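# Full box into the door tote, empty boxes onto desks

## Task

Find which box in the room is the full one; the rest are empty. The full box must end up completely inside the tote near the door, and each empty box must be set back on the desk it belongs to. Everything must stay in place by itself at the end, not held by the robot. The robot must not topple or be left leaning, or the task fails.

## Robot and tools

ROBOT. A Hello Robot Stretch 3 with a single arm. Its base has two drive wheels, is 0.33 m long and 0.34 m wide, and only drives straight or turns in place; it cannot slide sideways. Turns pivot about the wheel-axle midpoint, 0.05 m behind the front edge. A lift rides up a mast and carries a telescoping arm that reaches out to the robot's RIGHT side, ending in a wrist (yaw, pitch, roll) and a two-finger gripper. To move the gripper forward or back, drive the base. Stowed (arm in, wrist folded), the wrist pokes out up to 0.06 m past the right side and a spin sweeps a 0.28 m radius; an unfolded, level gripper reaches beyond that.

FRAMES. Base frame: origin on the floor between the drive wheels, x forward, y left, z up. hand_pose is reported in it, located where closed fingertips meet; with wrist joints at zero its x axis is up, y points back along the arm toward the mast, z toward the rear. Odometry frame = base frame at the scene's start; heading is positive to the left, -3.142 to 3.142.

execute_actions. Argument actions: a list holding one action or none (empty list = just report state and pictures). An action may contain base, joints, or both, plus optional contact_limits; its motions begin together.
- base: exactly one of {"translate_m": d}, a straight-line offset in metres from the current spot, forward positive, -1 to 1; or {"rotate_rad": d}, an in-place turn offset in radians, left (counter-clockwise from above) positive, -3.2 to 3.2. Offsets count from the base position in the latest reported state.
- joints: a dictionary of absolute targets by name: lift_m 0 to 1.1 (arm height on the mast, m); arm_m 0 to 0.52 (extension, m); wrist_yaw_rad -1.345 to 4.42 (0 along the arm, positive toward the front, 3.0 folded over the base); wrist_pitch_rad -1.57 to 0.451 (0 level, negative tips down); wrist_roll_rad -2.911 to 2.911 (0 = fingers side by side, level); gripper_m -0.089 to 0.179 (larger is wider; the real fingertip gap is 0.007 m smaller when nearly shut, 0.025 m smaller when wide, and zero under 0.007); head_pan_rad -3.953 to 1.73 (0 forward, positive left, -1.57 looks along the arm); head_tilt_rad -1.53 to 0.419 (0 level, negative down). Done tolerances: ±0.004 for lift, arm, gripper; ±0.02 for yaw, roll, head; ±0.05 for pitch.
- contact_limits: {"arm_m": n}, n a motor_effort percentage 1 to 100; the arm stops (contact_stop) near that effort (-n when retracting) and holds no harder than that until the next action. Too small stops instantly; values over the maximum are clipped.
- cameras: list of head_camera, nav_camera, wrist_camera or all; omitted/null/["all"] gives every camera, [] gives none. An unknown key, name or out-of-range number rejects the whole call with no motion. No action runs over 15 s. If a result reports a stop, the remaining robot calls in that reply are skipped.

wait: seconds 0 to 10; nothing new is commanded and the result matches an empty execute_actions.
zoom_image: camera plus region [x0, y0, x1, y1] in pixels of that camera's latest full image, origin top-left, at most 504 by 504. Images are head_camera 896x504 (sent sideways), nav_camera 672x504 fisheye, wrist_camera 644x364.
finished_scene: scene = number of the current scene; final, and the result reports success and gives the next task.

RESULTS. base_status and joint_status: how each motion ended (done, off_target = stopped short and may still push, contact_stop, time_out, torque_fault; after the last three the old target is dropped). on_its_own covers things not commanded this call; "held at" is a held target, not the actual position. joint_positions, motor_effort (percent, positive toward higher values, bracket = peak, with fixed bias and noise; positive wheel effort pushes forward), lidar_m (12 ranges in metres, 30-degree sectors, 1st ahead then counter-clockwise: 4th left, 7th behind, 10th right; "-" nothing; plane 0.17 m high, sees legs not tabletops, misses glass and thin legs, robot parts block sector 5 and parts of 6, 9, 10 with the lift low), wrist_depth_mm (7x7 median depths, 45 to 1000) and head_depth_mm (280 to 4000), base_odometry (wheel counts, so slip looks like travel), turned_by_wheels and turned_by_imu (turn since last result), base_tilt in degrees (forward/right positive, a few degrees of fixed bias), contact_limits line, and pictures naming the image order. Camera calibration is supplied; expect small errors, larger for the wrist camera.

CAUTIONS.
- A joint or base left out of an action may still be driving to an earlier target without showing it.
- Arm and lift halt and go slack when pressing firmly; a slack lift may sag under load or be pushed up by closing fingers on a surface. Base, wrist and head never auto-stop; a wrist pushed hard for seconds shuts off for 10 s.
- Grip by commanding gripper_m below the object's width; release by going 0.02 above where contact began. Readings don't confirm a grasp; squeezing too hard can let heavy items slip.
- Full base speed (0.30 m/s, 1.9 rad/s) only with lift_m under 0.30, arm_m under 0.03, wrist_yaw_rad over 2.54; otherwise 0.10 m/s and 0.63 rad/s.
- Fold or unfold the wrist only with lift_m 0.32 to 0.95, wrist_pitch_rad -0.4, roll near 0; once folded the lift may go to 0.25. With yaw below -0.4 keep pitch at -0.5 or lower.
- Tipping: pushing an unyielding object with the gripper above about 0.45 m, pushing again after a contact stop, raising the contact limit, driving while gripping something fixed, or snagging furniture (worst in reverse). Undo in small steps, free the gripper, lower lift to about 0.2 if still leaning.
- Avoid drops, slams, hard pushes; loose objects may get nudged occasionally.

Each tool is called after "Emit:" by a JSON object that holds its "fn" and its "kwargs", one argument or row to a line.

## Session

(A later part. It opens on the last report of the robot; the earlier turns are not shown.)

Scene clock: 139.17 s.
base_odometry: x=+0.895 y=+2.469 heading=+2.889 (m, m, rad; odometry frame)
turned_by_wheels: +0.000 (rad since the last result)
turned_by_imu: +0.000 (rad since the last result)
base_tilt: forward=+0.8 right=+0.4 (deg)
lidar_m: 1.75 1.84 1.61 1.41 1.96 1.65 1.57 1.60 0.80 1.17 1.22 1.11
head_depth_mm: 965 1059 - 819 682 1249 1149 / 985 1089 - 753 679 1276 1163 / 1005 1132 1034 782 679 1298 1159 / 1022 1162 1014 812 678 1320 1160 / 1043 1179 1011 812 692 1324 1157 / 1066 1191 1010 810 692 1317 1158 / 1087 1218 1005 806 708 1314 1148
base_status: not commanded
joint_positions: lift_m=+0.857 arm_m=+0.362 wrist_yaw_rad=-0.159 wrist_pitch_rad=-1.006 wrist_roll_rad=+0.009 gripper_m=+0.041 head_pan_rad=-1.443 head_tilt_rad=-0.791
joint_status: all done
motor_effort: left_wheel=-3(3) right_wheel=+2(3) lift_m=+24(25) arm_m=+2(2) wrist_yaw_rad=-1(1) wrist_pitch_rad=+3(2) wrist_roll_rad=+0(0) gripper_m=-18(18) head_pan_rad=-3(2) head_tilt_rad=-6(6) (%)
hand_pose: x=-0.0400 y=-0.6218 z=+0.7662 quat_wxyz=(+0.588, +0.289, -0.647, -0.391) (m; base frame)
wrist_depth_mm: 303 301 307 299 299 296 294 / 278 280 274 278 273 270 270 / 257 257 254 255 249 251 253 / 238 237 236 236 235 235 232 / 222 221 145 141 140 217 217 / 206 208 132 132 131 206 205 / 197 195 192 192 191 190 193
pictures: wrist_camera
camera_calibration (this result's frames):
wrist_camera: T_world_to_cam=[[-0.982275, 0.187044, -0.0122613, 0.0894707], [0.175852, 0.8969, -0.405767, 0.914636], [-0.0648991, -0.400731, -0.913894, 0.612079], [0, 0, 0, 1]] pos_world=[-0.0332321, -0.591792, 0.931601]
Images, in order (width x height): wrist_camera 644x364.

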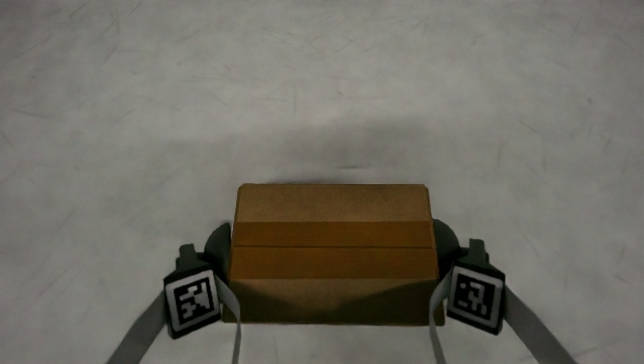

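Emit:
{"fn": "execute_actions", "kwargs": {
  "actions": [
    {"joints":{"lift_m":0.832}}
  ],
  "cameras": []
}}

Emit:
{"fn": "execute_actions", "kwargs": {
  "actions": [
    {"joints":{"gripper_m":0.14,"head_pan_rad":-3.14,"head_tilt_rad":-0.55}}
  ],
  "cameras": []
}}

Emit:
{"fn": "execute_actions", "kwargs": {
  "actions": [
    {"joints":{"lift_m":0.89}}
  ],
  "cameras": ["head_camera","wrist_camera"]
}}

Emit:
{"fn": "execute_actions", "kwargs": {
  "actions": [
    {"base":{"translate_m":-0.6},"joints":{"lift_m":0.95,"arm_m":0.0,"wrist_yaw_rad":0}}
  ],
  "cameras": ["head_camera","nav_camera"]
}}

Scene clock: 141.07 s.
base_odometry: x=+0.895 y=+2.469 heading=+2.889 (m, m, rad; odometry frame)
turned_by_wheels: +0.000 (rad since the last result)
turned_by_imu: +0.000 (rad since the last result)
base_tilt: forward=+0.9 right=+0.4 (deg)
lidar_m: 1.75 1.84 1.60 1.42 1.96 1.65 1.57 1.59 0.79 1.17 1.23 1.11
head_depth_mm: 964 1077 - 818 681 1262 1148 / 983 1103 - 765 681 1278 1161 / 1004 1134 1018 773 679 1293 1157 / 1020 1165 1013 811 678 1318 1158 / 1044 1171 1008 809 692 1315 1153 / 1064 1193 1006 807 693 1319 1155 / 1089 1221 1004 808 707 1318 1155
base_status: not commanded
joint_positions: lift_m=+0.832 arm_m=+0.362 wrist_yaw_rad=-0.159 wrist_pitch_rad=-1.006 wrist_roll_rad=+0.009 gripper_m=+0.041 head_pan_rad=-1.443 head_tilt_rad=-0.791
joint_status: all done
motor_effort: left_wheel=-2(3) right_wheel=+2(3) lift_m=+20(20) arm_m=+2(2) wrist_yaw_rad=-1(1) wrist_pitch_rad=+3(3) wrist_roll_rad=+0(0) gripper_m=-18(18) head_pan_rad=-4(3) head_tilt_rad=-5(5) (%)
hand_pose: x=-0.0400 y=-0.6218 z=+0.7414 quat_wxyz=(+0.588, +0.289, -0.647, -0.391) (m; base frame)
wrist_depth_mm: 270 267 267 268 265 265 259 / 249 245 245 244 242 240 239 / 226 225 226 225 225 226 224 / 211 210 208 208 207 207 205 / 197 195 145 141 141 194 193 / 185 184 132 131 132 182 181 / 172 172 170 169 170 169 171
pictures: none
No camera images: the call's "cameras" was empty. Leave "cameras" out to get every camera's image.

Scene clock: 142.57 s.
base_odometry: x=+0.895 y=+2.469 heading=+2.889 (m, m, rad; odometry frame)
turned_by_wheels: +0.000 (rad since the last result)
turned_by_imu: +0.000 (rad since the last result)
base_tilt: forward=+0.8 right=+0.4 (deg)
lidar_m: 1.75 1.84 1.61 1.41 1.96 1.65 1.57 1.59 0.79 1.17 1.23 1.11
head_depth_mm: 1672 1767 1994 2233 1925 1634 - / 1692 1782 2019 1684 1853 - - / 1704 1779 2053 1915 1901 - - / 1725 1798 2043 2235 1860 1585 1268 / 1728 1855 2085 2257 1898 1529 1272 / 1732 1912 2106 2292 1888 1524 1274 / 1749 1937 2140 2298 1879 1519 1272
base_status: not commanded
joint_positions: lift_m=+0.832 arm_m=+0.362 wrist_yaw_rad=-0.159 wrist_pitch_rad=-1.006 wrist_roll_rad=+0.009 gripper_m=+0.140 head_pan_rad=-3.133 head_tilt_rad=-0.557
joint_status: all done
motor_effort: left_wheel=-3(3) right_wheel=+3(3) lift_m=+20(20) arm_m=+2(2) wrist_yaw_rad=-1(1) wrist_pitch_rad=+2(2) wrist_roll_rad=+0(0) gripper_m=+0(80) head_pan_rad=-4(40) head_tilt_rad=+2(23) (%)
hand_pose: x=-0.0400 y=-0.6218 z=+0.7414 quat_wxyz=(+0.588, +0.289, -0.647, -0.391) (m; base frame)
wrist_depth_mm: 270 269 269 266 265 262 264 / 247 243 245 243 243 240 240 / 227 225 226 226 222 222 222 / 210 210 209 209 207 205 205 / 197 196 191 144 145 197 193 / 184 185 138 134 136 - 181 / 174 171 171 170 170 168 170
pictures: none
No camera images: the call's "cameras" was empty. Leave "cameras" out to get every camera's image.

Scene clock: 143.93 s.
base_odometry: x=+0.895 y=+2.469 heading=+2.889 (m, m, rad; odometry frame)
turned_by_wheels: +0.000 (rad since the last result)
turned_by_imu: +0.000 (rad since the last result)
base_tilt: forward=+0.9 right=+0.4 (deg)
lidar_m: 1.75 1.84 1.60 1.42 1.96 1.65 1.57 1.60 0.80 1.17 1.23 1.11
head_depth_mm: 1665 1767 2006 2243 2040 - - / 1693 1779 2033 1682 1995 - - / 1701 1791 2049 1920 1988 - - / 1710 1789 2042 2216 1913 1541 1255 / 1727 1844 2074 2301 1880 1528 1278 / 1748 1904 2112 2276 1889 1526 1298 / 1751 1928 2109 2301 1887 1520 1287
base_status: not commanded
joint_positions: lift_m=+0.890 arm_m=+0.362 wrist_yaw_rad=-0.159 wrist_pitch_rad=-1.006 wrist_roll_rad=+0.009 gripper_m=+0.140 head_pan_rad=-3.133 head_tilt_rad=-0.557
joint_status: all done
motor_effort: left_wheel=-3(3) right_wheel=+3(2) lift_m=+24(27) arm_m=+3(1) wrist_yaw_rad=-1(1) wrist_pitch_rad=+2(3) wrist_roll_rad=+0(0) gripper_m=+0(0) head_pan_rad=-3(4) head_tilt_rad=+2(3) (%)
hand_pose: x=-0.0400 y=-0.6218 z=+0.7992 quat_wxyz=(+0.588, +0.289, -0.647, -0.391) (m; base frame)
wrist_depth_mm: 353 354 347 347 347 343 338 / 325 320 319 313 314 313 314 / 296 294 293 293 292 288 289 / 276 275 271 270 268 269 266 / 255 255 253 203 248 253 250 / 239 241 235 190 230 - 234 / 228 222 222 220 224 218 220
pictures: head_camera (sideways: a quarter turn clockwise sets it upright), wrist_camera
camera_calibration (this result's frames):
head_camera: T_world_to_cam=[[0.525901, 0.0499445, -0.849078, 1.11868], [0.0482902, -0.998418, -0.028819, 0.0440233], [-0.849174, -0.0258462, -0.52748, 0.656378], [0, 0, 0, 1]] pos_world=[-0.0330614, 0.00504659, 1.29734]
wrist_camera: T_world_to_cam=[[-0.982275, 0.187046, -0.0122581, 0.0898735], [0.175859, 0.896943, -0.405669, 0.927952], [-0.064884, -0.400634, -0.913938, 0.64234], [0, 0, 0, 1]] pos_world=[-0.033231, -0.591787, 0.964602]
Images, in order (width x height): head_camera 896x504, wrist_camera 644x364.

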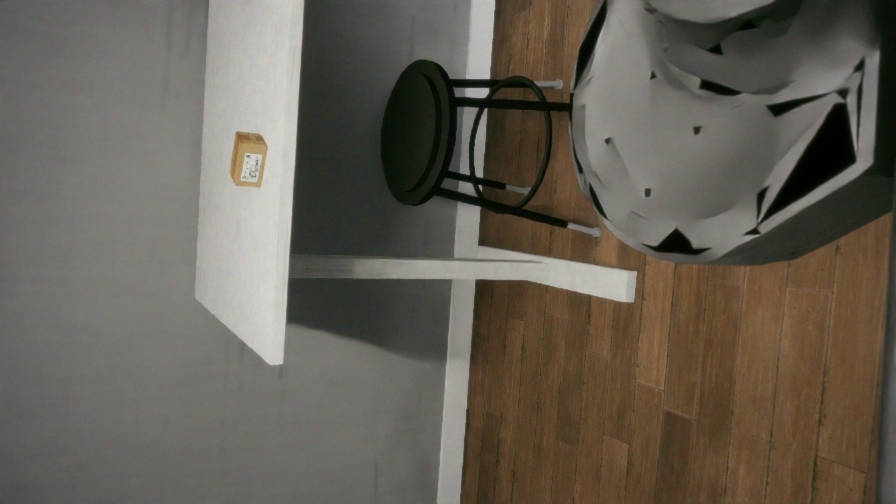

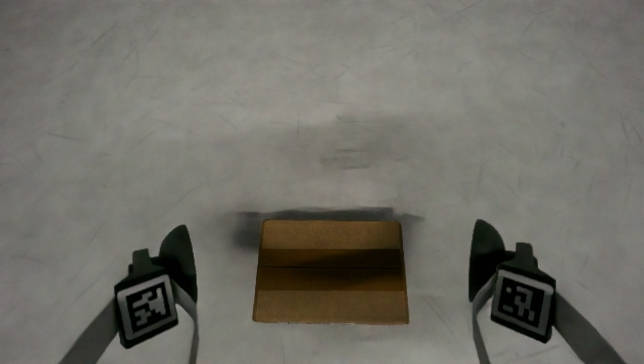

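Scene clock: 150.90 s.
base_odometry: x=+1.476 y=+2.319 heading=+2.889 (m, m, rad; odometry frame)
turned_by_wheels: +0.000 (rad since the last result)
turned_by_imu: -0.001 (rad since the last result)
base_tilt: forward=+0.9 right=+0.3 (deg)
lidar_m: 2.35 1.98 1.50 1.50 1.45 0.78 0.81 1.48 1.17 0.74 0.73 1.61
head_depth_mm: 1166 1274 1026 743 - - - / 1177 1288 1019 741 - - - / 1188 1300 1011 716 - - - / 1196 1303 1004 746 1486 1453 - / 1202 1314 994 781 1765 1530 - / 1215 1323 1403 776 1788 1567 - / 1225 1340 1490 1633 1807 1563 -
base_status: done
joint_positions: lift_m=+0.950 arm_m=+0.000 wrist_yaw_rad=+0.000 wrist_pitch_rad=-1.006 wrist_roll_rad=+0.009 gripper_m=+0.140 head_pan_rad=-3.133 head_tilt_rad=-0.557
joint_status: all done
motor_effort: left_wheel=-2(7) right_wheel=+2(4) lift_m=+24(24) arm_m=-4(4) wrist_yaw_rad=+0(2) wrist_pitch_rad=+3(3) wrist_roll_rad=+0(0) gripper_m=+0(0) head_pan_rad=-4(3) head_tilt_rad=+2(2) (%)
hand_pose: x=-0.0216 y=-0.2620 z=+0.8592 quat_wxyz=(+0.617, +0.339, -0.622, -0.343) (m; base frame)
wrist_depth_mm: 442 433 439 - - - - / 398 400 407 - - - - / 368 367 381 - - - - / 343 344 352 - - - - / - - - - - - - / - - 965 973 931 - 955 / 925 902 903 892 888 895 898
pictures: head_camera (sideways: a quarter turn clockwise sets it upright), nav_camera (sideways: a quarter turn counterclockwise sets it upright)
camera_calibration (this result's frames):
head_camera: T_world_to_cam=[[0.525615, 0.0498818, -0.849259, 1.11892], [0.048166, -0.998423, -0.0288326, 0.0440417], [-0.849358, -0.0257506, -0.527189, 0.656], [0, 0, 0, 1]] pos_world=[-0.0330623, 0.00505106, 1.29736]
nav_camera: T_world_to_cam=[[-0.544667, -0.0575893, 0.836673, -1.04695], [-0.0499922, 0.998095, 0.0361558, 0.00670633], [-0.837161, -0.0221342, -0.546509, 0.668886], [0, 0, 0, 1]] pos_world=[-0.00993884, -0.0521814, 1.24126]
Images, in order (width x height): head_camera 896x504, nav_camera 672x504.

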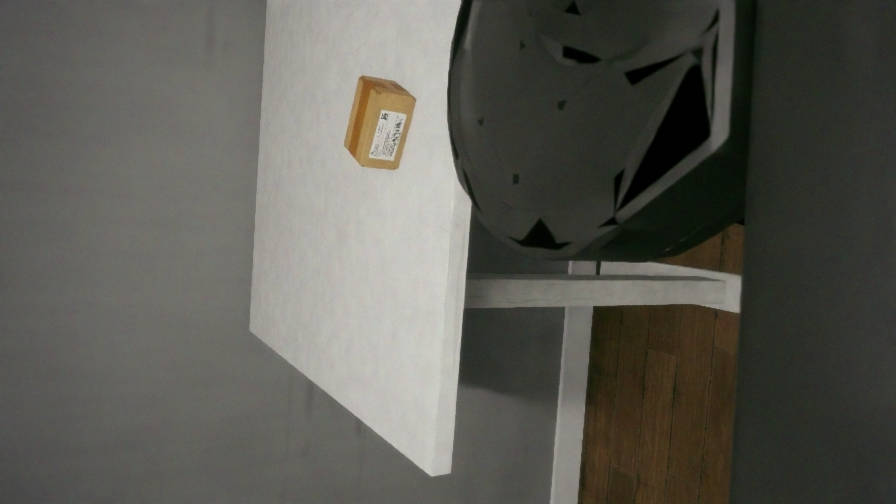

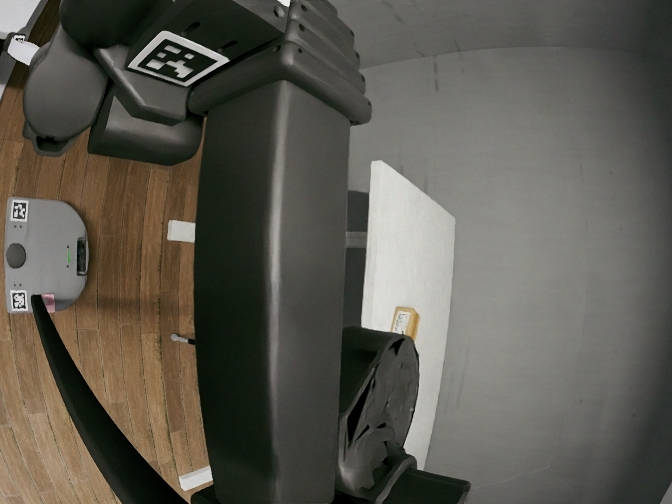

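Emit:
{"fn": "execute_actions", "kwargs": {
  "actions": [
    {"base":{"translate_m":-0.24},"joints":{"lift_m":1.1}}
  ],
  "cameras": []
}}

Emit:
{"fn": "execute_actions", "kwargs": {
  "actions": [
    {"base":{"rotate_rad":-1.59},"joints":{"head_pan_rad":-1.45,"head_tilt_rad":-0.7}}
  ],
  "cameras": []
}}

Emit:
{"fn": "execute_actions", "kwargs": {
  "actions": [
    {"base":{"translate_m":-0.08},"joints":{"arm_m":0.15,"wrist_yaw_rad":-0.25}}
  ]
}}

Scene clock: 155.10 s.
base_odometry: x=+1.709 y=+2.259 heading=+2.889 (m, m, rad; odometry frame)
turned_by_wheels: +0.000 (rad since the last result)
turned_by_imu: -0.001 (rad since the last result)
base_tilt: forward=+0.8 right=+0.3 (deg)
lidar_m: 2.59 2.16 1.59 1.46 1.61 0.57 0.57 1.24 1.17 1.13 0.83 1.67
head_depth_mm: - - - 690 518 858 796 / - - - 687 516 857 1207 / - - - 682 515 896 1229 / - - - 677 513 1531 1288 / - - - 674 510 1407 1219 / - - - 671 509 1525 1278 / - - - 699 524 1519 1273
base_status: done
joint_positions: lift_m=+1.098 arm_m=+0.000 wrist_yaw_rad=+0.000 wrist_pitch_rad=-1.006 wrist_roll_rad=+0.009 gripper_m=+0.140 head_pan_rad=-3.133 head_tilt_rad=-0.557
joint_status: all done
joint sent to its limit — the command would take lift_m past its upper limit, so that joint was sent only as far as its limit.
motor_effort: left_wheel=-2(8) right_wheel=+3(3) lift_m=+24(23) arm_m=-3(3) wrist_yaw_rad=+0(0) wrist_pitch_rad=+2(2) wrist_roll_rad=+0(0) gripper_m=+1(0) head_pan_rad=-3(4) head_tilt_rad=+3(2) (%)
hand_pose: x=-0.0216 y=-0.2620 z=+1.0072 quat_wxyz=(+0.617, +0.339, -0.622, -0.343) (m; base frame)
wrist_depth_mm: 661 645 - - - - - / 584 611 - - - - - / 537 826 - - - - - / 495 - - - - - - / 485 - - - - - - / - - - - - - - / - - - - - - -
pictures: none
No camera images: the call's "cameras" was empty. Leave "cameras" out to get every camera's image.

Scene clock: 158.60 s.
base_odometry: x=+1.709 y=+2.259 heading=+1.299 (m, m, rad; odometry frame)
turned_by_wheels: -1.590 (rad since the last result)
turned_by_imu: -1.570 (rad since the last result)
base_tilt: forward=+0.9 right=+0.4 (deg)
lidar_m: 1.14 0.83 1.63 2.60 2.15 1.59 1.46 1.31 0.57 0.57 1.23 1.17
head_depth_mm: - - - - - - 1179 / 969 1047 - - - - 1178 / 987 1052 761 549 - 1363 1178 / 1007 1062 722 548 1096 1308 1192 / 1019 1102 720 547 1576 1389 1193 / 1036 1159 1244 545 1618 1386 1193 / 1051 1181 1355 542 1655 1376 1194
base_status: done
joint_positions: lift_m=+1.098 arm_m=+0.000 wrist_yaw_rad=+0.000 wrist_pitch_rad=-1.006 wrist_roll_rad=+0.009 gripper_m=+0.140 head_pan_rad=-1.457 head_tilt_rad=-0.691
joint_status: all done
motor_effort: left_wheel=+2(7) right_wheel=-2(4) lift_m=+24(24) arm_m=-3(2) wrist_yaw_rad=+0(0) wrist_pitch_rad=+3(3) wrist_roll_rad=+0(0) gripper_m=+0(0) head_pan_rad=+3(41) head_tilt_rad=-5(17) (%)
hand_pose: x=-0.0216 y=-0.2620 z=+1.0072 quat_wxyz=(+0.617, +0.339, -0.622, -0.343) (m; base frame)
wrist_depth_mm: - 320 323 318 297 311 314 / 297 293 292 290 287 286 286 / 280 278 279 274 273 271 269 / - - - - 703 - - / - - - - - - - / - - - - - - - / - - - - - - -
pictures: none
No camera images: the call's "cameras" was empty. Leave "cameras" out to get every camera's image.

Scene clock: 161.13 s.
base_odometry: x=+1.687 y=+2.182 heading=+1.299 (m, m, rad; odometry frame)
turned_by_wheels: +0.000 (rad since the last result)
turned_by_imu: +0.000 (rad since the last result)
base_tilt: forward=+0.9 right=+0.4 (deg)
lidar_m: 1.22 0.90 1.74 2.60 2.10 1.52 1.38 1.25 0.53 0.57 0.75 1.26
head_depth_mm: - - - 541 485 839 1160 / 960 - - 522 877 834 1202 / 985 1046 759 532 896 1304 1184 / 1003 1063 722 548 1575 1388 1197 / 1019 1060 719 546 1108 1322 1171 / 1035 1143 716 545 1617 1393 1196 / 1051 1185 747 543 1644 1391 1192
base_status: done
joint_positions: lift_m=+1.098 arm_m=+0.150 wrist_yaw_rad=-0.249 wrist_pitch_rad=-1.006 wrist_roll_rad=+0.009 gripper_m=+0.140 head_pan_rad=-1.457 head_tilt_rad=-0.692
joint_status: all done
motor_effort: left_wheel=+2(3) right_wheel=-1(5) lift_m=+24(24) arm_m=+3(3) wrist_yaw_rad=+0(4) wrist_pitch_rad=+3(2) wrist_roll_rad=+0(0) gripper_m=+1(0) head_pan_rad=+4(3) head_tilt_rad=-5(5) (%)
hand_pose: x=-0.0504 y=-0.4076 z=+1.0072 quat_wxyz=(+0.569, +0.260, -0.659, -0.417) (m; base frame)
wrist_depth_mm: 319 320 318 318 314 313 312 / 298 294 289 290 289 288 285 / 271 268 211 212 266 264 263 / 252 250 242 242 247 247 244 / 234 234 233 230 232 233 231 / 220 221 217 218 217 - - / 209 202 206 210 - - -
pictures: head_camera (sideways: a quarter turn clockwise sets it upright), nav_camera (sideways: a quarter turn counterclockwise sets it upright), wrist_camera
camera_calibration (this result's frames):
head_camera: T_world_to_cam=[[-0.117217, 0.626148, -0.770843, 1.02061], [0.987449, 0.156216, -0.0232619, 0.0310551], [0.105853, -0.763895, -0.636601, 0.792513], [0, 0, 0, 1]] pos_world=[0.00507753, -0.0385064, 1.29196]
nav_camera: T_world_to_cam=[[0.12667, -0.642433, 0.755801, -0.945619], [-0.986821, -0.158959, 0.0302728, 0.0200859], [0.100693, -0.749675, -0.654102, 0.803134], [0, 0, 0, 1]] pos_world=[0.0587327, -0.00221488, 1.23942]
wrist_camera: T_world_to_cam=[[-0.961363, 0.27501, -0.0122581, 0.0791269], [0.256161, 0.877391, -0.405669, 0.818143], [-0.100808, -0.393135, -0.913938, 0.918856], [0, 0, 0, 1]] pos_world=[-0.0408788, -0.378357, 1.17264]
Images, in order (width x height): head_camera 896x504, nav_camera 672x504, wrist_camera 644x364.

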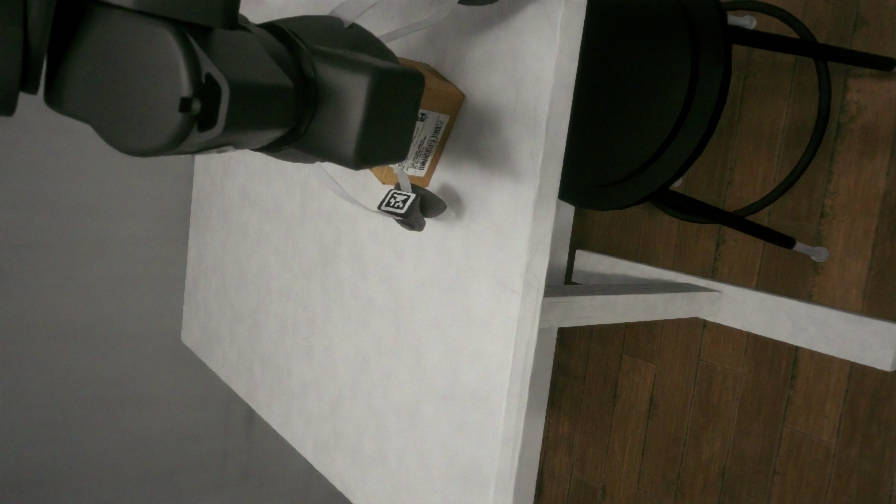

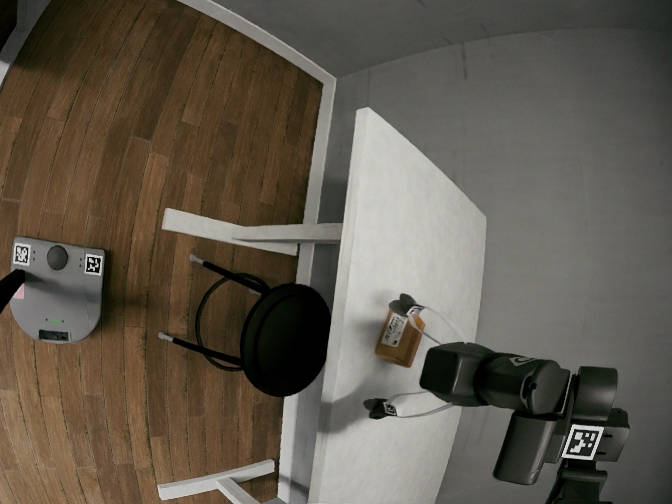

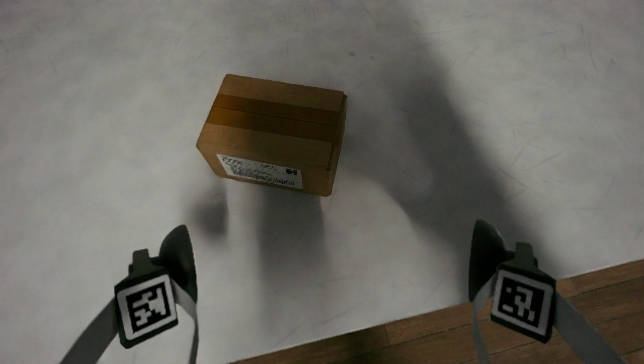

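Emit:
{"fn": "execute_actions", "kwargs": {
  "actions": [
    {"base":{"translate_m":0.03},"joints":{"gripper_m":0.175,"wrist_yaw_rad":-0.43}}
  ],
  "cameras": []
}}

Emit:
{"fn": "execute_actions", "kwargs": {
  "actions": [
    {"joints":{"arm_m":0.258}}
  ],
  "cameras": ["wrist_camera"]
}}

Emit:
{"fn": "execute_actions", "kwargs": {
  "actions": [
    {"joints":{"lift_m":1.062,"gripper_m":0.14}}
  ],
  "cameras": ["wrist_camera"]
}}

Scene clock: 164.17 s.
base_odometry: x=+1.695 y=+2.211 heading=+1.300 (m, m, rad; odometry frame)
turned_by_wheels: +0.000 (rad since the last result)
turned_by_imu: +0.000 (rad since the last result)
base_tilt: forward=+0.9 right=+0.3 (deg)
lidar_m: 1.19 0.87 1.70 2.59 2.12 1.54 1.41 1.27 0.54 0.57 1.23 1.22
head_depth_mm: - - - 519 486 837 1161 / 959 - - 531 878 854 1186 / 983 1027 759 532 919 1305 1179 / 1002 1063 724 548 1536 1367 1179 / 1019 1080 721 547 1571 1368 1173 / 1037 1154 717 545 1615 1385 1196 / 1053 1189 1294 543 1652 1383 1194
base_status: done
joint_positions: lift_m=+1.098 arm_m=+0.150 wrist_yaw_rad=-0.428 wrist_pitch_rad=-1.006 wrist_roll_rad=+0.009 gripper_m=+0.175 head_pan_rad=-1.457 head_tilt_rad=-0.692
joint_status: all done
motor_effort: left_wheel=+2(6) right_wheel=-1(2) lift_m=+24(24) arm_m=+3(3) wrist_yaw_rad=-1(1) wrist_pitch_rad=+3(3) wrist_roll_rad=+0(0) gripper_m=+1(83) head_pan_rad=+3(3) head_tilt_rad=-5(5) (%)
hand_pose: x=-0.0700 y=-0.4007 z=+1.0072 quat_wxyz=(+0.530, +0.200, -0.680, -0.466) (m; base frame)
wrist_depth_mm: 318 321 322 317 313 311 311 / 294 291 293 290 291 289 290 / 272 271 210 216 267 266 264 / 253 250 243 241 247 246 249 / 235 232 232 232 230 231 - / 220 218 217 216 222 - - / - 205 206 - - - -
pictures: none
No camera images: the call's "cameras" was empty. Leave "cameras" out to get every camera's image.

Scene clock: 166.20 s.
base_odometry: x=+1.695 y=+2.211 heading=+1.300 (m, m, rad; odometry frame)
turned_by_wheels: +0.000 (rad since the last result)
turned_by_imu: +0.000 (rad since the last result)
base_tilt: forward=+0.8 right=+0.4 (deg)
lidar_m: 1.19 0.87 1.71 2.59 2.13 1.54 1.41 1.27 0.54 0.57 1.23 1.23
head_depth_mm: - 1015 700 527 486 838 1161 / - - 683 529 878 854 1176 / 982 1050 709 549 921 1309 1179 / 1006 1062 721 547 1534 1362 1177 / 1020 1075 719 546 1575 1362 1173 / 1039 1157 716 545 1600 1392 1193 / 1053 1183 1298 543 1656 1384 1186
base_status: not commanded
joint_positions: lift_m=+1.098 arm_m=+0.258 wrist_yaw_rad=-0.429 wrist_pitch_rad=-1.006 wrist_roll_rad=+0.009 gripper_m=+0.175 head_pan_rad=-1.457 head_tilt_rad=-0.692
joint_status: all done
motor_effort: left_wheel=+2(3) right_wheel=-2(2) lift_m=+24(24) arm_m=+2(3) wrist_yaw_rad=-1(1) wrist_pitch_rad=+3(2) wrist_roll_rad=+0(0) gripper_m=+0(1) head_pan_rad=+4(3) head_tilt_rad=-5(5) (%)
hand_pose: x=-0.0701 y=-0.5086 z=+1.0072 quat_wxyz=(+0.530, +0.200, -0.680, -0.466) (m; base frame)
wrist_depth_mm: 319 323 320 316 316 314 309 / 294 297 290 289 285 287 289 / 269 269 267 268 266 267 263 / 252 250 248 250 250 245 245 / 233 233 230 180 223 231 231 / 221 219 211 169 211 214 215 / - 203 203 201 202 202 197
pictures: wrist_camera
camera_calibration (this result's frames):
wrist_camera: T_world_to_cam=[[-0.896737, 0.442394, -0.012258, 0.177596], [0.408841, 0.817485, -0.405669, 0.892054], [-0.169445, -0.36879, -0.913938, 0.884729], [0, 0, 0, 1]] pos_world=[-0.0555385, -0.481529, 1.17264]
Images, in order (width x height): wrist_camera 644x364.

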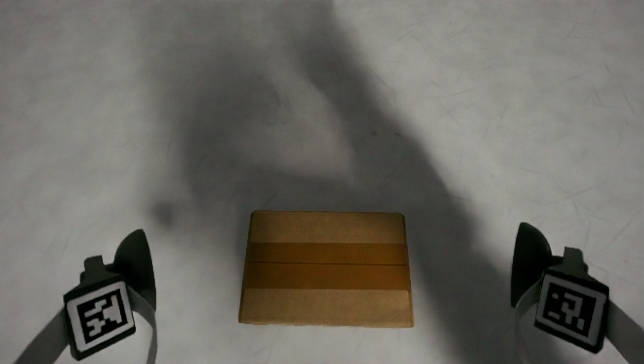

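Scene clock: 167.33 s.
base_odometry: x=+1.695 y=+2.211 heading=+1.300 (m, m, rad; odometry frame)
turned_by_wheels: +0.000 (rad since the last result)
turned_by_imu: +0.000 (rad since the last result)
base_tilt: forward=+0.9 right=+0.4 (deg)
lidar_m: 1.19 0.87 1.70 2.60 2.12 1.54 1.41 1.27 0.54 0.57 1.22 1.23
head_depth_mm: - - 768 518 485 834 1166 / 979 - - 529 876 856 1177 / 986 1050 726 550 918 1299 1176 / 1002 1060 724 548 1534 1364 1179 / 1018 1076 719 546 1577 1359 1170 / 1035 1157 717 545 1621 1391 1193 / 1053 1184 1299 543 1662 1376 1192
base_status: not commanded
joint_positions: lift_m=+1.062 arm_m=+0.258 wrist_yaw_rad=-0.429 wrist_pitch_rad=-1.006 wrist_roll_rad=+0.009 gripper_m=+0.140 head_pan_rad=-1.457 head_tilt_rad=-0.692
joint_status: all done
motor_effort: left_wheel=+2(2) right_wheel=-2(2) lift_m=+20(22) arm_m=+2(2) wrist_yaw_rad=-1(1) wrist_pitch_rad=+2(2) wrist_roll_rad=+0(0) gripper_m=+0(84) head_pan_rad=+3(4) head_tilt_rad=-5(5) (%)
hand_pose: x=-0.0701 y=-0.5086 z=+0.9714 quat_wxyz=(+0.530, +0.200, -0.680, -0.466) (m; base frame)
wrist_depth_mm: 269 271 268 268 267 264 265 / 249 248 246 242 245 242 240 / 229 228 227 225 223 224 222 / 211 212 209 209 210 208 204 / 197 197 148 144 146 196 192 / 184 186 137 135 137 - 181 / 175 172 170 170 170 169 170
pictures: wrist_camera
camera_calibration (this result's frames):
wrist_camera: T_world_to_cam=[[-0.896737, 0.442394, -0.0122581, 0.17716], [0.408841, 0.817485, -0.405669, 0.877539], [-0.169444, -0.36879, -0.913938, 0.852017], [0, 0, 0, 1]] pos_world=[-0.0555385, -0.481534, 1.13685]
Images, in order (width x height): wrist_camera 644x364.

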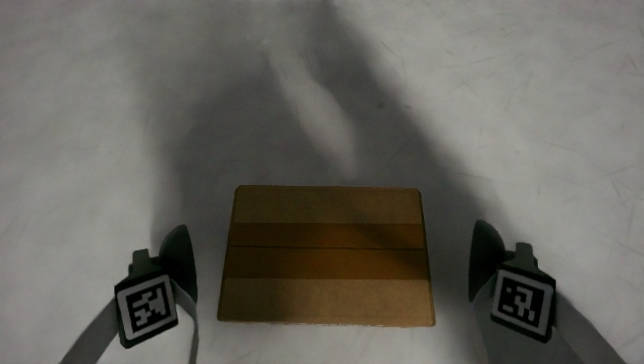

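Emit:
{"fn": "execute_actions", "kwargs": {
  "actions": [
    {"joints":{"gripper_m":0.02}}
  ],
  "cameras": ["wrist_camera"]
}}

Emit:
{"fn": "execute_actions", "kwargs": {
  "actions": [
    {"joints":{"lift_m":1.087}}
  ],
  "cameras": ["wrist_camera"]
}}

Scene clock: 169.23 s.
base_odometry: x=+1.695 y=+2.211 heading=+1.300 (m, m, rad; odometry frame)
turned_by_wheels: +0.000 (rad since the last result)
turned_by_imu: +0.000 (rad since the last result)
base_tilt: forward=+0.9 right=+0.4 (deg)
lidar_m: 1.19 0.87 1.70 2.59 2.12 1.54 1.41 1.27 0.54 0.57 1.23 1.23
head_depth_mm: - - 734 518 485 835 1158 / 979 - - 526 874 856 1179 / 989 1050 726 550 921 1303 1177 / 1003 1064 723 548 1533 1368 1178 / 1022 1078 719 546 1572 1361 1172 / 1039 1156 716 544 1612 1392 1194 / 1050 1182 1291 542 1660 1377 1192
base_status: not commanded
joint_positions: lift_m=+1.062 arm_m=+0.258 wrist_yaw_rad=-0.429 wrist_pitch_rad=-1.006 wrist_roll_rad=+0.009 gripper_m=+0.021 head_pan_rad=-1.457 head_tilt_rad=-0.692
joint_status: all done
motor_effort: left_wheel=+1(2) right_wheel=-2(2) lift_m=+20(20) arm_m=+2(3) wrist_yaw_rad=+0(1) wrist_pitch_rad=+3(2) wrist_roll_rad=+0(0) gripper_m=-23(97) head_pan_rad=+3(3) head_tilt_rad=-5(5) (%)
hand_pose: x=-0.0701 y=-0.5086 z=+0.9714 quat_wxyz=(+0.530, +0.200, -0.680, -0.466) (m; base frame)
wrist_depth_mm: 271 269 269 264 267 265 263 / 249 246 245 244 242 241 242 / 228 225 227 228 225 224 223 / 211 211 211 210 208 206 207 / 197 197 143 141 140 194 193 / 185 183 133 133 132 183 182 / 174 173 171 168 167 168 172
pictures: wrist_camera
camera_calibration (this result's frames):
wrist_camera: T_world_to_cam=[[-0.896738, 0.442393, -0.0122579, 0.177159], [0.40884, 0.817486, -0.405669, 0.877539], [-0.169444, -0.36879, -0.913938, 0.852017], [0, 0, 0, 1]] pos_world=[-0.0555384, -0.481534, 1.13685]
Images, in order (width x height): wrist_camera 644x364.

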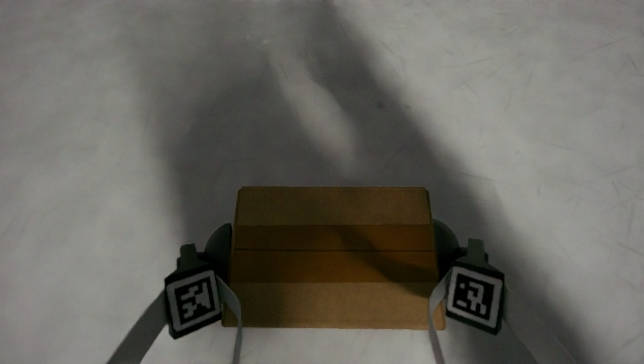

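Scene clock: 170.23 s.
base_odometry: x=+1.695 y=+2.211 heading=+1.300 (m, m, rad; odometry frame)
turned_by_wheels: +0.000 (rad since the last result)
turned_by_imu: +0.000 (rad since the last result)
base_tilt: forward=+0.9 right=+0.5 (deg)
lidar_m: 1.19 0.87 1.70 2.59 2.12 1.54 1.41 1.27 0.54 0.57 1.22 1.23
head_depth_mm: - 955 701 518 486 836 1164 / - - 517 527 879 854 1184 / 986 1052 726 548 917 1303 1183 / 1004 1063 724 548 1539 1358 1180 / 1020 1077 720 546 1580 1359 1173 / 1035 1160 717 543 1601 1384 1191 / 1050 1186 1293 542 1646 1388 1194
base_status: not commanded
joint_positions: lift_m=+1.087 arm_m=+0.258 wrist_yaw_rad=-0.429 wrist_pitch_rad=-1.006 wrist_roll_rad=+0.009 gripper_m=+0.025 head_pan_rad=-1.457 head_tilt_rad=-0.692
joint_status: all done
on_its_own: gripper_m is held at +0.026, not at your +0.020, by its stall guard, which is still easing
motor_effort: left_wheel=+2(2) right_wheel=-2(2) lift_m=+24(29) arm_m=+3(1) wrist_yaw_rad=-1(1) wrist_pitch_rad=+3(2) wrist_roll_rad=+0(0) gripper_m=-3(24) head_pan_rad=+3(3) head_tilt_rad=-5(5) (%)
hand_pose: x=-0.0701 y=-0.5086 z=+0.9962 quat_wxyz=(+0.530, +0.200, -0.680, -0.466) (m; base frame)
wrist_depth_mm: 304 306 303 299 299 298 296 / 279 278 276 272 273 274 273 / 257 257 256 256 254 253 253 / 239 237 237 235 234 234 233 / 223 222 143 140 140 218 218 / 208 207 132 132 131 206 205 / 197 195 192 190 188 191 193
pictures: wrist_camera
camera_calibration (this result's frames):
wrist_camera: T_world_to_cam=[[-0.896737, 0.442393, -0.012257, 0.177462], [0.408846, 0.817499, -0.405636, 0.887542], [-0.169431, -0.36876, -0.913952, 0.874657], [0, 0, 0, 1]] pos_world=[-0.0555374, -0.481533, 1.16159]
Images, in order (width x height): wrist_camera 644x364.

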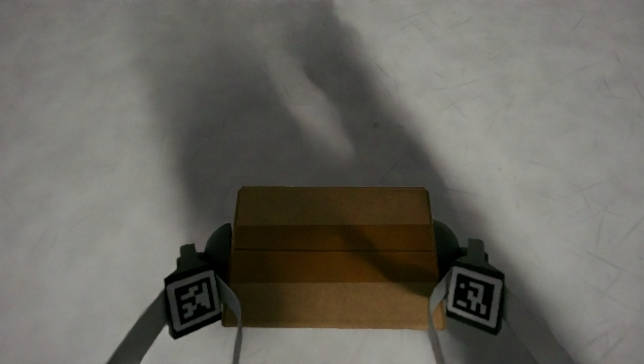

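Emit:
{"fn": "execute_actions", "kwargs": {
  "actions": [
    {"joints":{"lift_m":1.062}}
  ],
  "cameras": []
}}

Emit:
{"fn": "execute_actions", "kwargs": {
  "actions": [
    {"joints":{"gripper_m":0.175}}
  ],
  "cameras": []
}}

Emit:
{"fn": "execute_actions", "kwargs": {
  "actions": [
    {"joints":{"lift_m":1.098,"wrist_pitch_rad":-0.75}}
  ],
  "cameras": ["wrist_camera"]
}}

Emit:
{"fn": "execute_actions", "kwargs": {
  "actions": [
    {"base":{"translate_m":-0.72},"joints":{"arm_m":0.15,"wrist_yaw_rad":0}}
  ]
}}

Scene clock: 171.67 s.
base_odometry: x=+1.695 y=+2.211 heading=+1.300 (m, m, rad; odometry frame)
turned_by_wheels: +0.000 (rad since the last result)
turned_by_imu: +0.000 (rad since the last result)
base_tilt: forward=+0.8 right=+0.4 (deg)
lidar_m: 1.18 0.87 1.70 2.59 2.12 1.54 1.41 1.27 0.54 0.57 1.22 1.22
head_depth_mm: - - 734 516 485 837 1163 / 980 - - 527 876 855 1177 / 985 1049 726 550 920 1307 1178 / 1006 1060 723 547 1538 1361 1177 / 1021 1076 719 546 1577 1361 1171 / 1036 1157 718 544 1612 1385 1192 / 1053 1185 1297 542 1645 1384 1192
base_status: not commanded
joint_positions: lift_m=+1.062 arm_m=+0.258 wrist_yaw_rad=-0.429 wrist_pitch_rad=-1.006 wrist_roll_rad=+0.009 gripper_m=+0.031 head_pan_rad=-1.457 head_tilt_rad=-0.692
joint_status: all done
on_its_own: gripper_m is held at +0.032, not at your +0.020, by its stall guard, which is still easing
motor_effort: left_wheel=+3(2) right_wheel=-2(2) lift_m=+20(24) arm_m=+2(2) wrist_yaw_rad=-1(1) wrist_pitch_rad=+2(3) wrist_roll_rad=+0(0) gripper_m=-4(21) head_pan_rad=+3(3) head_tilt_rad=-5(5) (%)
hand_pose: x=-0.0701 y=-0.5086 z=+0.9714 quat_wxyz=(+0.530, +0.200, -0.680, -0.466) (m; base frame)
wrist_depth_mm: 272 272 267 263 265 267 261 / 246 245 245 244 245 241 239 / 229 228 228 226 225 223 222 / 212 211 212 209 209 206 207 / 197 196 144 140 140 191 192 / 185 184 133 132 132 184 181 / 174 173 171 168 168 168 171
pictures: none
No camera images: the call's "cameras" was empty. Leave "cameras" out to get every camera's image.

Scene clock: 173.53 s.
base_odometry: x=+1.695 y=+2.211 heading=+1.300 (m, m, rad; odometry frame)
turned_by_wheels: +0.000 (rad since the last result)
turned_by_imu: +0.000 (rad since the last result)
base_tilt: forward=+0.9 right=+0.4 (deg)
lidar_m: 1.18 0.87 1.71 2.60 2.12 1.54 1.41 1.27 0.54 0.57 1.23 1.23
head_depth_mm: - - 752 518 486 837 1164 / 981 - - 530 877 854 1181 / 984 1049 726 550 920 1305 1183 / 1002 1059 721 548 1535 1363 1180 / 1022 1076 720 546 1569 1358 1172 / 1036 1156 716 545 1609 1389 1197 / 1052 1181 1295 542 1644 1385 1191
base_status: not commanded
joint_positions: lift_m=+1.062 arm_m=+0.258 wrist_yaw_rad=-0.429 wrist_pitch_rad=-1.006 wrist_roll_rad=+0.009 gripper_m=+0.175 head_pan_rad=-1.457 head_tilt_rad=-0.692
joint_status: all done
motor_effort: left_wheel=+1(2) right_wheel=-2(2) lift_m=+20(20) arm_m=+2(2) wrist_yaw_rad=+0(0) wrist_pitch_rad=+2(2) wrist_roll_rad=+0(0) gripper_m=+1(84) head_pan_rad=+3(3) head_tilt_rad=-5(5) (%)
hand_pose: x=-0.0701 y=-0.5086 z=+0.9714 quat_wxyz=(+0.530, +0.200, -0.680, -0.466) (m; base frame)
wrist_depth_mm: 273 270 267 268 266 264 263 / 246 245 247 244 243 242 242 / 227 227 226 228 225 224 222 / 210 210 210 208 206 207 205 / 196 197 192 144 146 194 193 / 184 184 139 135 136 181 182 / - 172 170 170 170 169 167
pictures: none
No camera images: the call's "cameras" was empty. Leave "cameras" out to get every camera's image.

Scene clock: 174.67 s.
base_odometry: x=+1.695 y=+2.211 heading=+1.300 (m, m, rad; odometry frame)
turned_by_wheels: +0.000 (rad since the last result)
turned_by_imu: +0.000 (rad since the last result)
base_tilt: forward=+0.8 right=+0.5 (deg)
lidar_m: 1.18 0.87 1.70 2.59 2.13 1.54 1.41 1.27 0.54 0.57 1.23 1.22
head_depth_mm: - - 734 524 485 836 1155 / - - 698 529 874 854 1180 / 983 1052 726 549 918 1310 1171 / 1004 1059 722 548 1530 1367 1181 / 1023 1078 719 547 1581 1359 1168 / 1039 1153 718 544 1612 1385 1197 / 1054 1185 1303 543 1648 1389 1197
base_status: not commanded
joint_positions: lift_m=+1.098 arm_m=+0.258 wrist_yaw_rad=-0.429 wrist_pitch_rad=-0.768 wrist_roll_rad=+0.009 gripper_m=+0.175 head_pan_rad=-1.457 head_tilt_rad=-0.692
joint_status: all done
motor_effort: left_wheel=+2(2) right_wheel=-2(3) lift_m=+24(24) arm_m=+2(2) wrist_yaw_rad=-1(1) wrist_pitch_rad=+7(7) wrist_roll_rad=+0(0) gripper_m=+0(1) head_pan_rad=+4(4) head_tilt_rad=-5(5) (%)
hand_pose: x=-0.0912 y=-0.5549 z=+1.0412 quat_wxyz=(+0.581, +0.118, -0.699, -0.399) (m; base frame)
wrist_depth_mm: 508 503 502 499 495 484 490 / 424 419 428 413 418 413 409 / 370 363 363 358 359 353 352 / 319 316 315 313 314 312 310 / 286 287 281 280 278 284 277 / 255 252 254 253 249 249 250 / - 229 228 184 227 226 221
pictures: wrist_camera
camera_calibration (this result's frames):
wrist_camera: T_world_to_cam=[[-0.898372, 0.438832, -0.0188507, 0.184283], [0.358125, 0.70695, -0.609892, 1.099], [-0.254313, -0.554661, -0.79226, 0.657578], [0, 0, 0, 1]] pos_world=[-0.060795, -0.493079, 1.19472]
Images, in order (width x height): wrist_camera 644x364.

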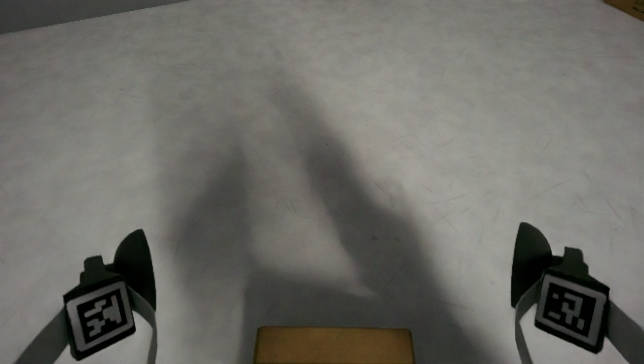

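Scene clock: 183.10 s.
base_odometry: x=+1.503 y=+1.518 heading=+1.300 (m, m, rad; odometry frame)
turned_by_wheels: +0.000 (rad since the last result)
turned_by_imu: -0.001 (rad since the last result)
base_tilt: forward=+0.9 right=+0.3 (deg)
lidar_m: 1.91 1.53 2.24 2.60 0.94 0.94 0.70 0.70 0.77 1.17 0.64 0.92
head_depth_mm: - - 699 553 472 1374 1176 / 948 - - 551 484 1394 1200 / 980 1046 694 550 482 1396 1199 / 995 1058 726 548 1531 1391 1203 / 1010 1055 720 547 1534 1389 1197 / 1028 1050 717 545 1522 1355 1193 / 1045 1043 714 543 967 1382 1169
base_status: done
joint_positions: lift_m=+1.098 arm_m=+0.150 wrist_yaw_rad=-0.001 wrist_pitch_rad=-0.768 wrist_roll_rad=+0.009 gripper_m=+0.175 head_pan_rad=-1.457 head_tilt_rad=-0.692
joint_status: all done
motor_effort: left_wheel=+2(4) right_wheel=-2(6) lift_m=+24(24) arm_m=-3(4) wrist_yaw_rad=+1(2) wrist_pitch_rad=+6(6) wrist_roll_rad=+0(0) gripper_m=+0(0) head_pan_rad=+3(5) head_tilt_rad=-5(5) (%)
hand_pose: x=-0.0218 y=-0.4630 z=+1.0413 quat_wxyz=(+0.653, +0.263, -0.658, -0.267) (m; base frame)
wrist_depth_mm: 513 515 505 473 505 502 494 / 427 423 422 395 423 411 410 / 369 365 361 359 358 352 349 / 320 320 319 315 311 310 310 / 284 284 283 279 278 282 276 / 254 252 253 252 249 251 249 / - 228 231 229 227 228 220
pictures: head_camera (sideways: a quarter turn clockwise sets it upright), nav_camera (sideways: a quarter turn counterclockwise sets it upright), wrist_camera
camera_calibration (this result's frames):
head_camera: T_world_to_cam=[[-0.117228, 0.626158, -0.770833, 1.02059], [0.987447, 0.156231, -0.0232612, 0.0310542], [0.105863, -0.763883, -0.636612, 0.792528], [0, 0, 0, 1]] pos_world=[0.00507808, -0.0385062, 1.29196]
nav_camera: T_world_to_cam=[[0.126681, -0.642442, 0.755791, -0.945606], [-0.986818, -0.158974, 0.0302721, 0.0200868], [0.100703, -0.749663, -0.654113, 0.803149], [0, 0, 0, 1]] pos_world=[0.0587326, -0.00221317, 1.23942]
wrist_camera: T_world_to_cam=[[-0.99946, 0.0268937, -0.0188609, 0.0134085], [0.0328148, 0.791561, -0.610209, 1.0416], [-0.00148122, -0.610498, -0.792016, 0.705687], [0, 0, 0, 1]] pos_world=[-0.0197333, -0.394028, 1.19476]
Images, in order (width x height): head_camera 896x504, nav_camera 672x504, wrist_camera 644x364.

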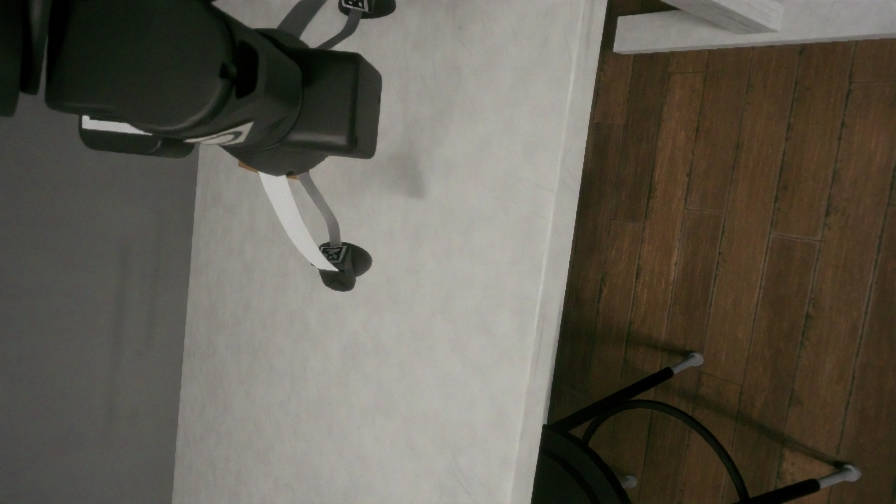

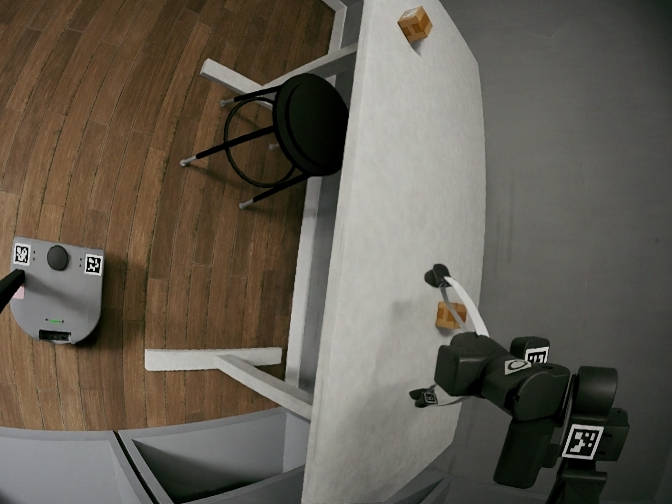

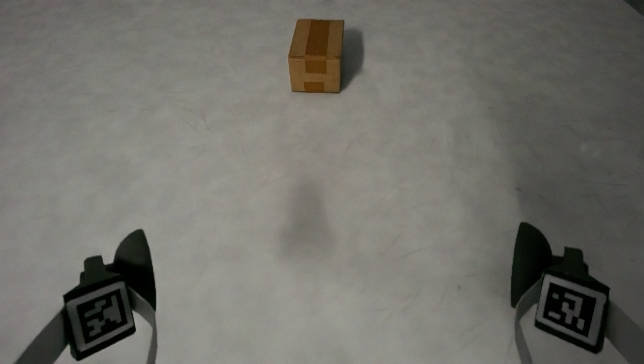

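Emit:
{"fn": "execute_actions", "kwargs": {
  "actions": [
    {"joints":{"arm_m":0.49,"wrist_pitch_rad":-1.0,"gripper_m":0.14,"lift_m":1.08}}
  ],
  "cameras": ["wrist_camera"]
}}

Scene clock: 187.10 s.
base_odometry: x=+1.503 y=+1.518 heading=+1.300 (m, m, rad; odometry frame)
turned_by_wheels: +0.000 (rad since the last result)
turned_by_imu: +0.000 (rad since the last result)
base_tilt: forward=+0.9 right=+0.4 (deg)
lidar_m: 1.91 1.53 2.24 2.60 0.95 0.95 0.70 0.70 0.77 1.17 0.64 0.92
head_depth_mm: 986 1016 731 554 471 1372 1180 / - 951 720 552 485 1397 1204 / 978 1038 719 549 483 1398 1200 / 998 1062 723 548 1536 1395 1200 / 1012 1056 719 545 1532 1392 1192 / 1025 1050 716 545 1525 1356 1190 / 1042 1041 713 543 963 1382 1166
base_status: not commanded
joint_positions: lift_m=+1.080 arm_m=+0.490 wrist_yaw_rad=-0.001 wrist_pitch_rad=-1.005 wrist_roll_rad=+0.009 gripper_m=+0.140 head_pan_rad=-1.457 head_tilt_rad=-0.692
joint_status: all done
motor_effort: left_wheel=+3(2) right_wheel=-1(2) lift_m=+20(21) arm_m=+2(3) wrist_yaw_rad=+1(2) wrist_pitch_rad=+2(6) wrist_roll_rad=+0(0) gripper_m=+0(85) head_pan_rad=+4(4) head_tilt_rad=-5(5) (%)
hand_pose: x=-0.0217 y=-0.7517 z=+0.9897 quat_wxyz=(+0.617, +0.339, -0.622, -0.343) (m; base frame)
wrist_depth_mm: 297 293 292 290 291 293 286 / 271 268 268 266 265 265 266 / 249 246 246 247 245 244 243 / 231 230 228 174 228 227 225 / 216 215 211 162 211 214 211 / 203 202 176 152 199 - 197 / 189 185 187 184 186 184 186
pictures: wrist_camera
camera_calibration (this result's frames):
wrist_camera: T_world_to_cam=[[-0.999455, 0.0306286, -0.0123142, 0.0165881], [0.0329881, 0.912649, -0.407411, 1.12897], [-0.00123986, -0.407596, -0.913162, 0.760926], [0, 0, 0, 1]] pos_world=[-0.0197199, -0.720708, 1.15501]
Images, in order (width x height): wrist_camera 644x364.

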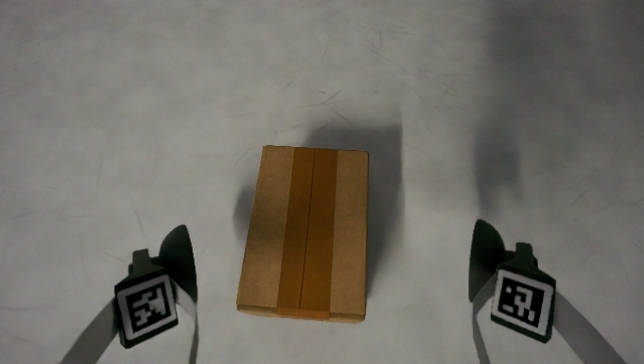

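Emit:
{"fn": "execute_actions", "kwargs": {
  "actions": [
    {"base":{"translate_m":0.018},"joints":{"arm_m":0.503,"wrist_yaw_rad":-0.06,"gripper_m":0.115,"lift_m":1.062}}
  ],
  "cameras": ["wrist_camera"]
}}

Emit:
{"fn": "execute_actions", "kwargs": {
  "actions": [
    {"joints":{"gripper_m":0.01}}
  ],
  "cameras": ["wrist_camera"]
}}

Emit:
{"fn": "execute_actions", "kwargs": {
  "actions": [
    {"joints":{"lift_m":1.087}}
  ],
  "cameras": ["wrist_camera"]
}}

Scene clock: 190.40 s.
base_odometry: x=+1.507 y=+1.535 heading=+1.300 (m, m, rad; odometry frame)
turned_by_wheels: +0.000 (rad since the last result)
turned_by_imu: +0.000 (rad since the last result)
base_tilt: forward=+0.9 right=+0.4 (deg)
lidar_m: 1.89 1.52 2.23 2.60 0.97 0.96 0.72 0.72 0.78 1.17 0.63 0.91
head_depth_mm: - 1015 734 553 471 1374 1197 / - 945 711 551 484 1391 1203 / 983 1034 721 550 483 1402 1201 / 994 1059 722 548 1538 1390 1199 / 1012 1058 719 546 1530 1391 1197 / 1025 1048 716 544 1287 1349 1191 / 1043 1042 714 542 953 1382 1165
base_status: done
joint_positions: lift_m=+1.062 arm_m=+0.503 wrist_yaw_rad=-0.058 wrist_pitch_rad=-1.005 wrist_roll_rad=+0.009 gripper_m=+0.115 head_pan_rad=-1.457 head_tilt_rad=-0.692
joint_status: all done
motor_effort: left_wheel=+1(5) right_wheel=-2(2) lift_m=+20(17) arm_m=+3(3) wrist_yaw_rad=-1(2) wrist_pitch_rad=+2(2) wrist_roll_rad=+0(0) gripper_m=+0(80) head_pan_rad=+3(4) head_tilt_rad=-5(5) (%)
hand_pose: x=-0.0284 y=-0.7644 z=+0.9716 quat_wxyz=(+0.607, +0.321, -0.632, -0.360) (m; base frame)
wrist_depth_mm: 271 272 267 265 265 262 260 / 246 246 245 242 242 240 240 / 228 227 225 224 225 222 220 / 211 209 210 154 206 207 205 / 197 194 194 144 191 192 193 / 184 182 181 134 177 182 181 / 173 170 169 128 167 168 170
pictures: wrist_camera
camera_calibration (this result's frames):
wrist_camera: T_world_to_cam=[[-0.99611, 0.0872602, -0.012301, 0.0534932], [0.0846985, 0.909492, -0.407001, 1.13206], [-0.0243273, -0.40646, -0.913345, 0.739655], [0, 0, 0, 1]] pos_world=[-0.0246049, -0.733628, 1.13697]
Images, in order (width x height): wrist_camera 644x364.

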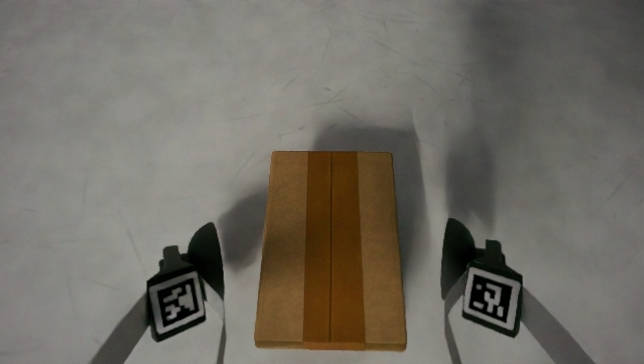

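Scene clock: 191.93 s.
base_odometry: x=+1.507 y=+1.535 heading=+1.300 (m, m, rad; odometry frame)
turned_by_wheels: +0.000 (rad since the last result)
turned_by_imu: +0.000 (rad since the last result)
base_tilt: forward=+0.9 right=+0.4 (deg)
lidar_m: 1.89 1.51 2.23 2.60 0.97 0.96 0.71 0.72 0.78 1.17 0.63 0.91
head_depth_mm: - 1021 733 554 471 1368 1190 / - 946 706 551 484 1401 1205 / 978 1039 717 549 482 1398 1201 / 997 1059 723 547 1532 1391 1202 / 1013 1055 720 545 1533 1393 1190 / 1033 1045 717 543 1300 1357 1188 / 1043 1039 714 542 957 1386 1165
base_status: not commanded
joint_positions: lift_m=+1.062 arm_m=+0.503 wrist_yaw_rad=-0.058 wrist_pitch_rad=-1.014 wrist_roll_rad=+0.009 gripper_m=+0.011 head_pan_rad=-1.457 head_tilt_rad=-0.692
joint_status: all done
motor_effort: left_wheel=+2(2) right_wheel=-2(2) lift_m=+21(21) arm_m=+2(2) wrist_yaw_rad=-1(1) wrist_pitch_rad=+6(5) wrist_roll_rad=+0(0) gripper_m=-17(91) head_pan_rad=+4(3) head_tilt_rad=-5(5) (%)
hand_pose: x=-0.0283 y=-0.7623 z=+0.9705 quat_wxyz=(+0.605, +0.324, -0.630, -0.363) (m; base frame)
wrist_depth_mm: 265 262 260 261 258 258 256 / 242 244 240 239 238 237 236 / 222 223 222 221 220 220 220 / 208 208 208 151 203 205 204 / 194 192 193 142 190 193 189 / 183 182 177 132 133 181 179 / 172 172 169 127 166 169 168
pictures: wrist_camera
camera_calibration (this result's frames):
wrist_camera: T_world_to_cam=[[-0.996099, 0.087418, -0.0120288, 0.05327], [0.0849572, 0.913224, -0.398502, 1.12428], [-0.0238512, -0.39797, -0.917088, 0.749601], [0, 0, 0, 1]] pos_world=[-0.0245741, -0.733054, 1.13612]
Images, in order (width x height): wrist_camera 644x364.

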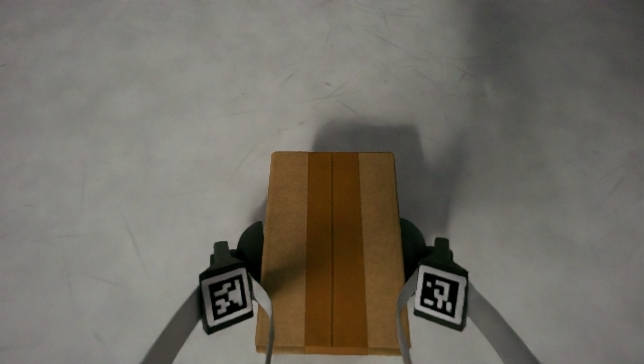

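Scene clock: 192.93 s.
base_odometry: x=+1.507 y=+1.535 heading=+1.300 (m, m, rad; odometry frame)
turned_by_wheels: +0.000 (rad since the last result)
turned_by_imu: +0.000 (rad since the last result)
base_tilt: forward=+0.9 right=+0.4 (deg)
lidar_m: 1.89 1.52 2.22 2.60 0.97 0.96 0.71 0.72 0.78 1.17 0.63 0.91
head_depth_mm: 980 1018 732 551 471 1371 1198 / - 947 698 551 484 1399 1206 / 980 1046 719 548 482 1401 1201 / 999 1058 722 547 1540 1400 1194 / 1014 1054 719 546 1528 1386 1193 / 1028 1050 716 545 1292 1354 1196 / 1046 1041 711 541 956 1389 1174
base_status: not commanded
joint_positions: lift_m=+1.087 arm_m=+0.503 wrist_yaw_rad=-0.058 wrist_pitch_rad=-1.023 wrist_roll_rad=+0.009 gripper_m=+0.011 head_pan_rad=-1.457 head_tilt_rad=-0.692
joint_status: all done
motor_effort: left_wheel=+2(2) right_wheel=-2(2) lift_m=+26(27) arm_m=+2(2) wrist_yaw_rad=-1(2) wrist_pitch_rad=+9(9) wrist_roll_rad=+0(0) gripper_m=-17(17) head_pan_rad=+3(3) head_tilt_rad=-5(5) (%)
hand_pose: x=-0.0281 y=-0.7602 z=+0.9941 quat_wxyz=(+0.604, +0.327, -0.629, -0.366) (m; base frame)
wrist_depth_mm: 294 291 294 289 287 288 285 / 271 267 268 267 266 265 266 / 249 249 251 250 246 245 243 / 233 233 232 153 226 231 229 / 218 217 217 141 211 213 212 / 205 204 196 133 134 203 200 / 193 194 190 126 187 189 190
pictures: wrist_camera
camera_calibration (this result's frames):
wrist_camera: T_world_to_cam=[[-0.996089, 0.0875687, -0.0117591, 0.0533344], [0.0852029, 0.916781, -0.390197, 1.12625], [-0.0233885, -0.389673, -0.920656, 0.782006], [0, 0, 0, 1]] pos_world=[-0.0245438, -0.732466, 1.16004]
Images, in order (width x height): wrist_camera 644x364.

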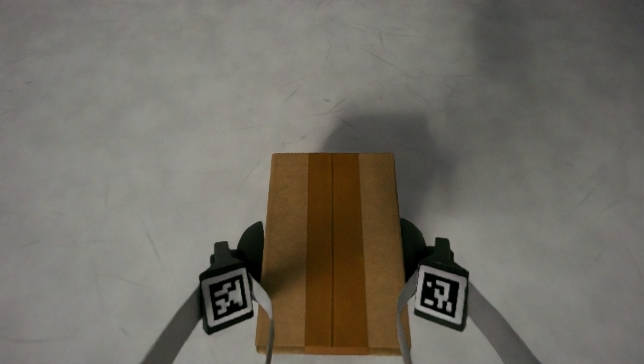

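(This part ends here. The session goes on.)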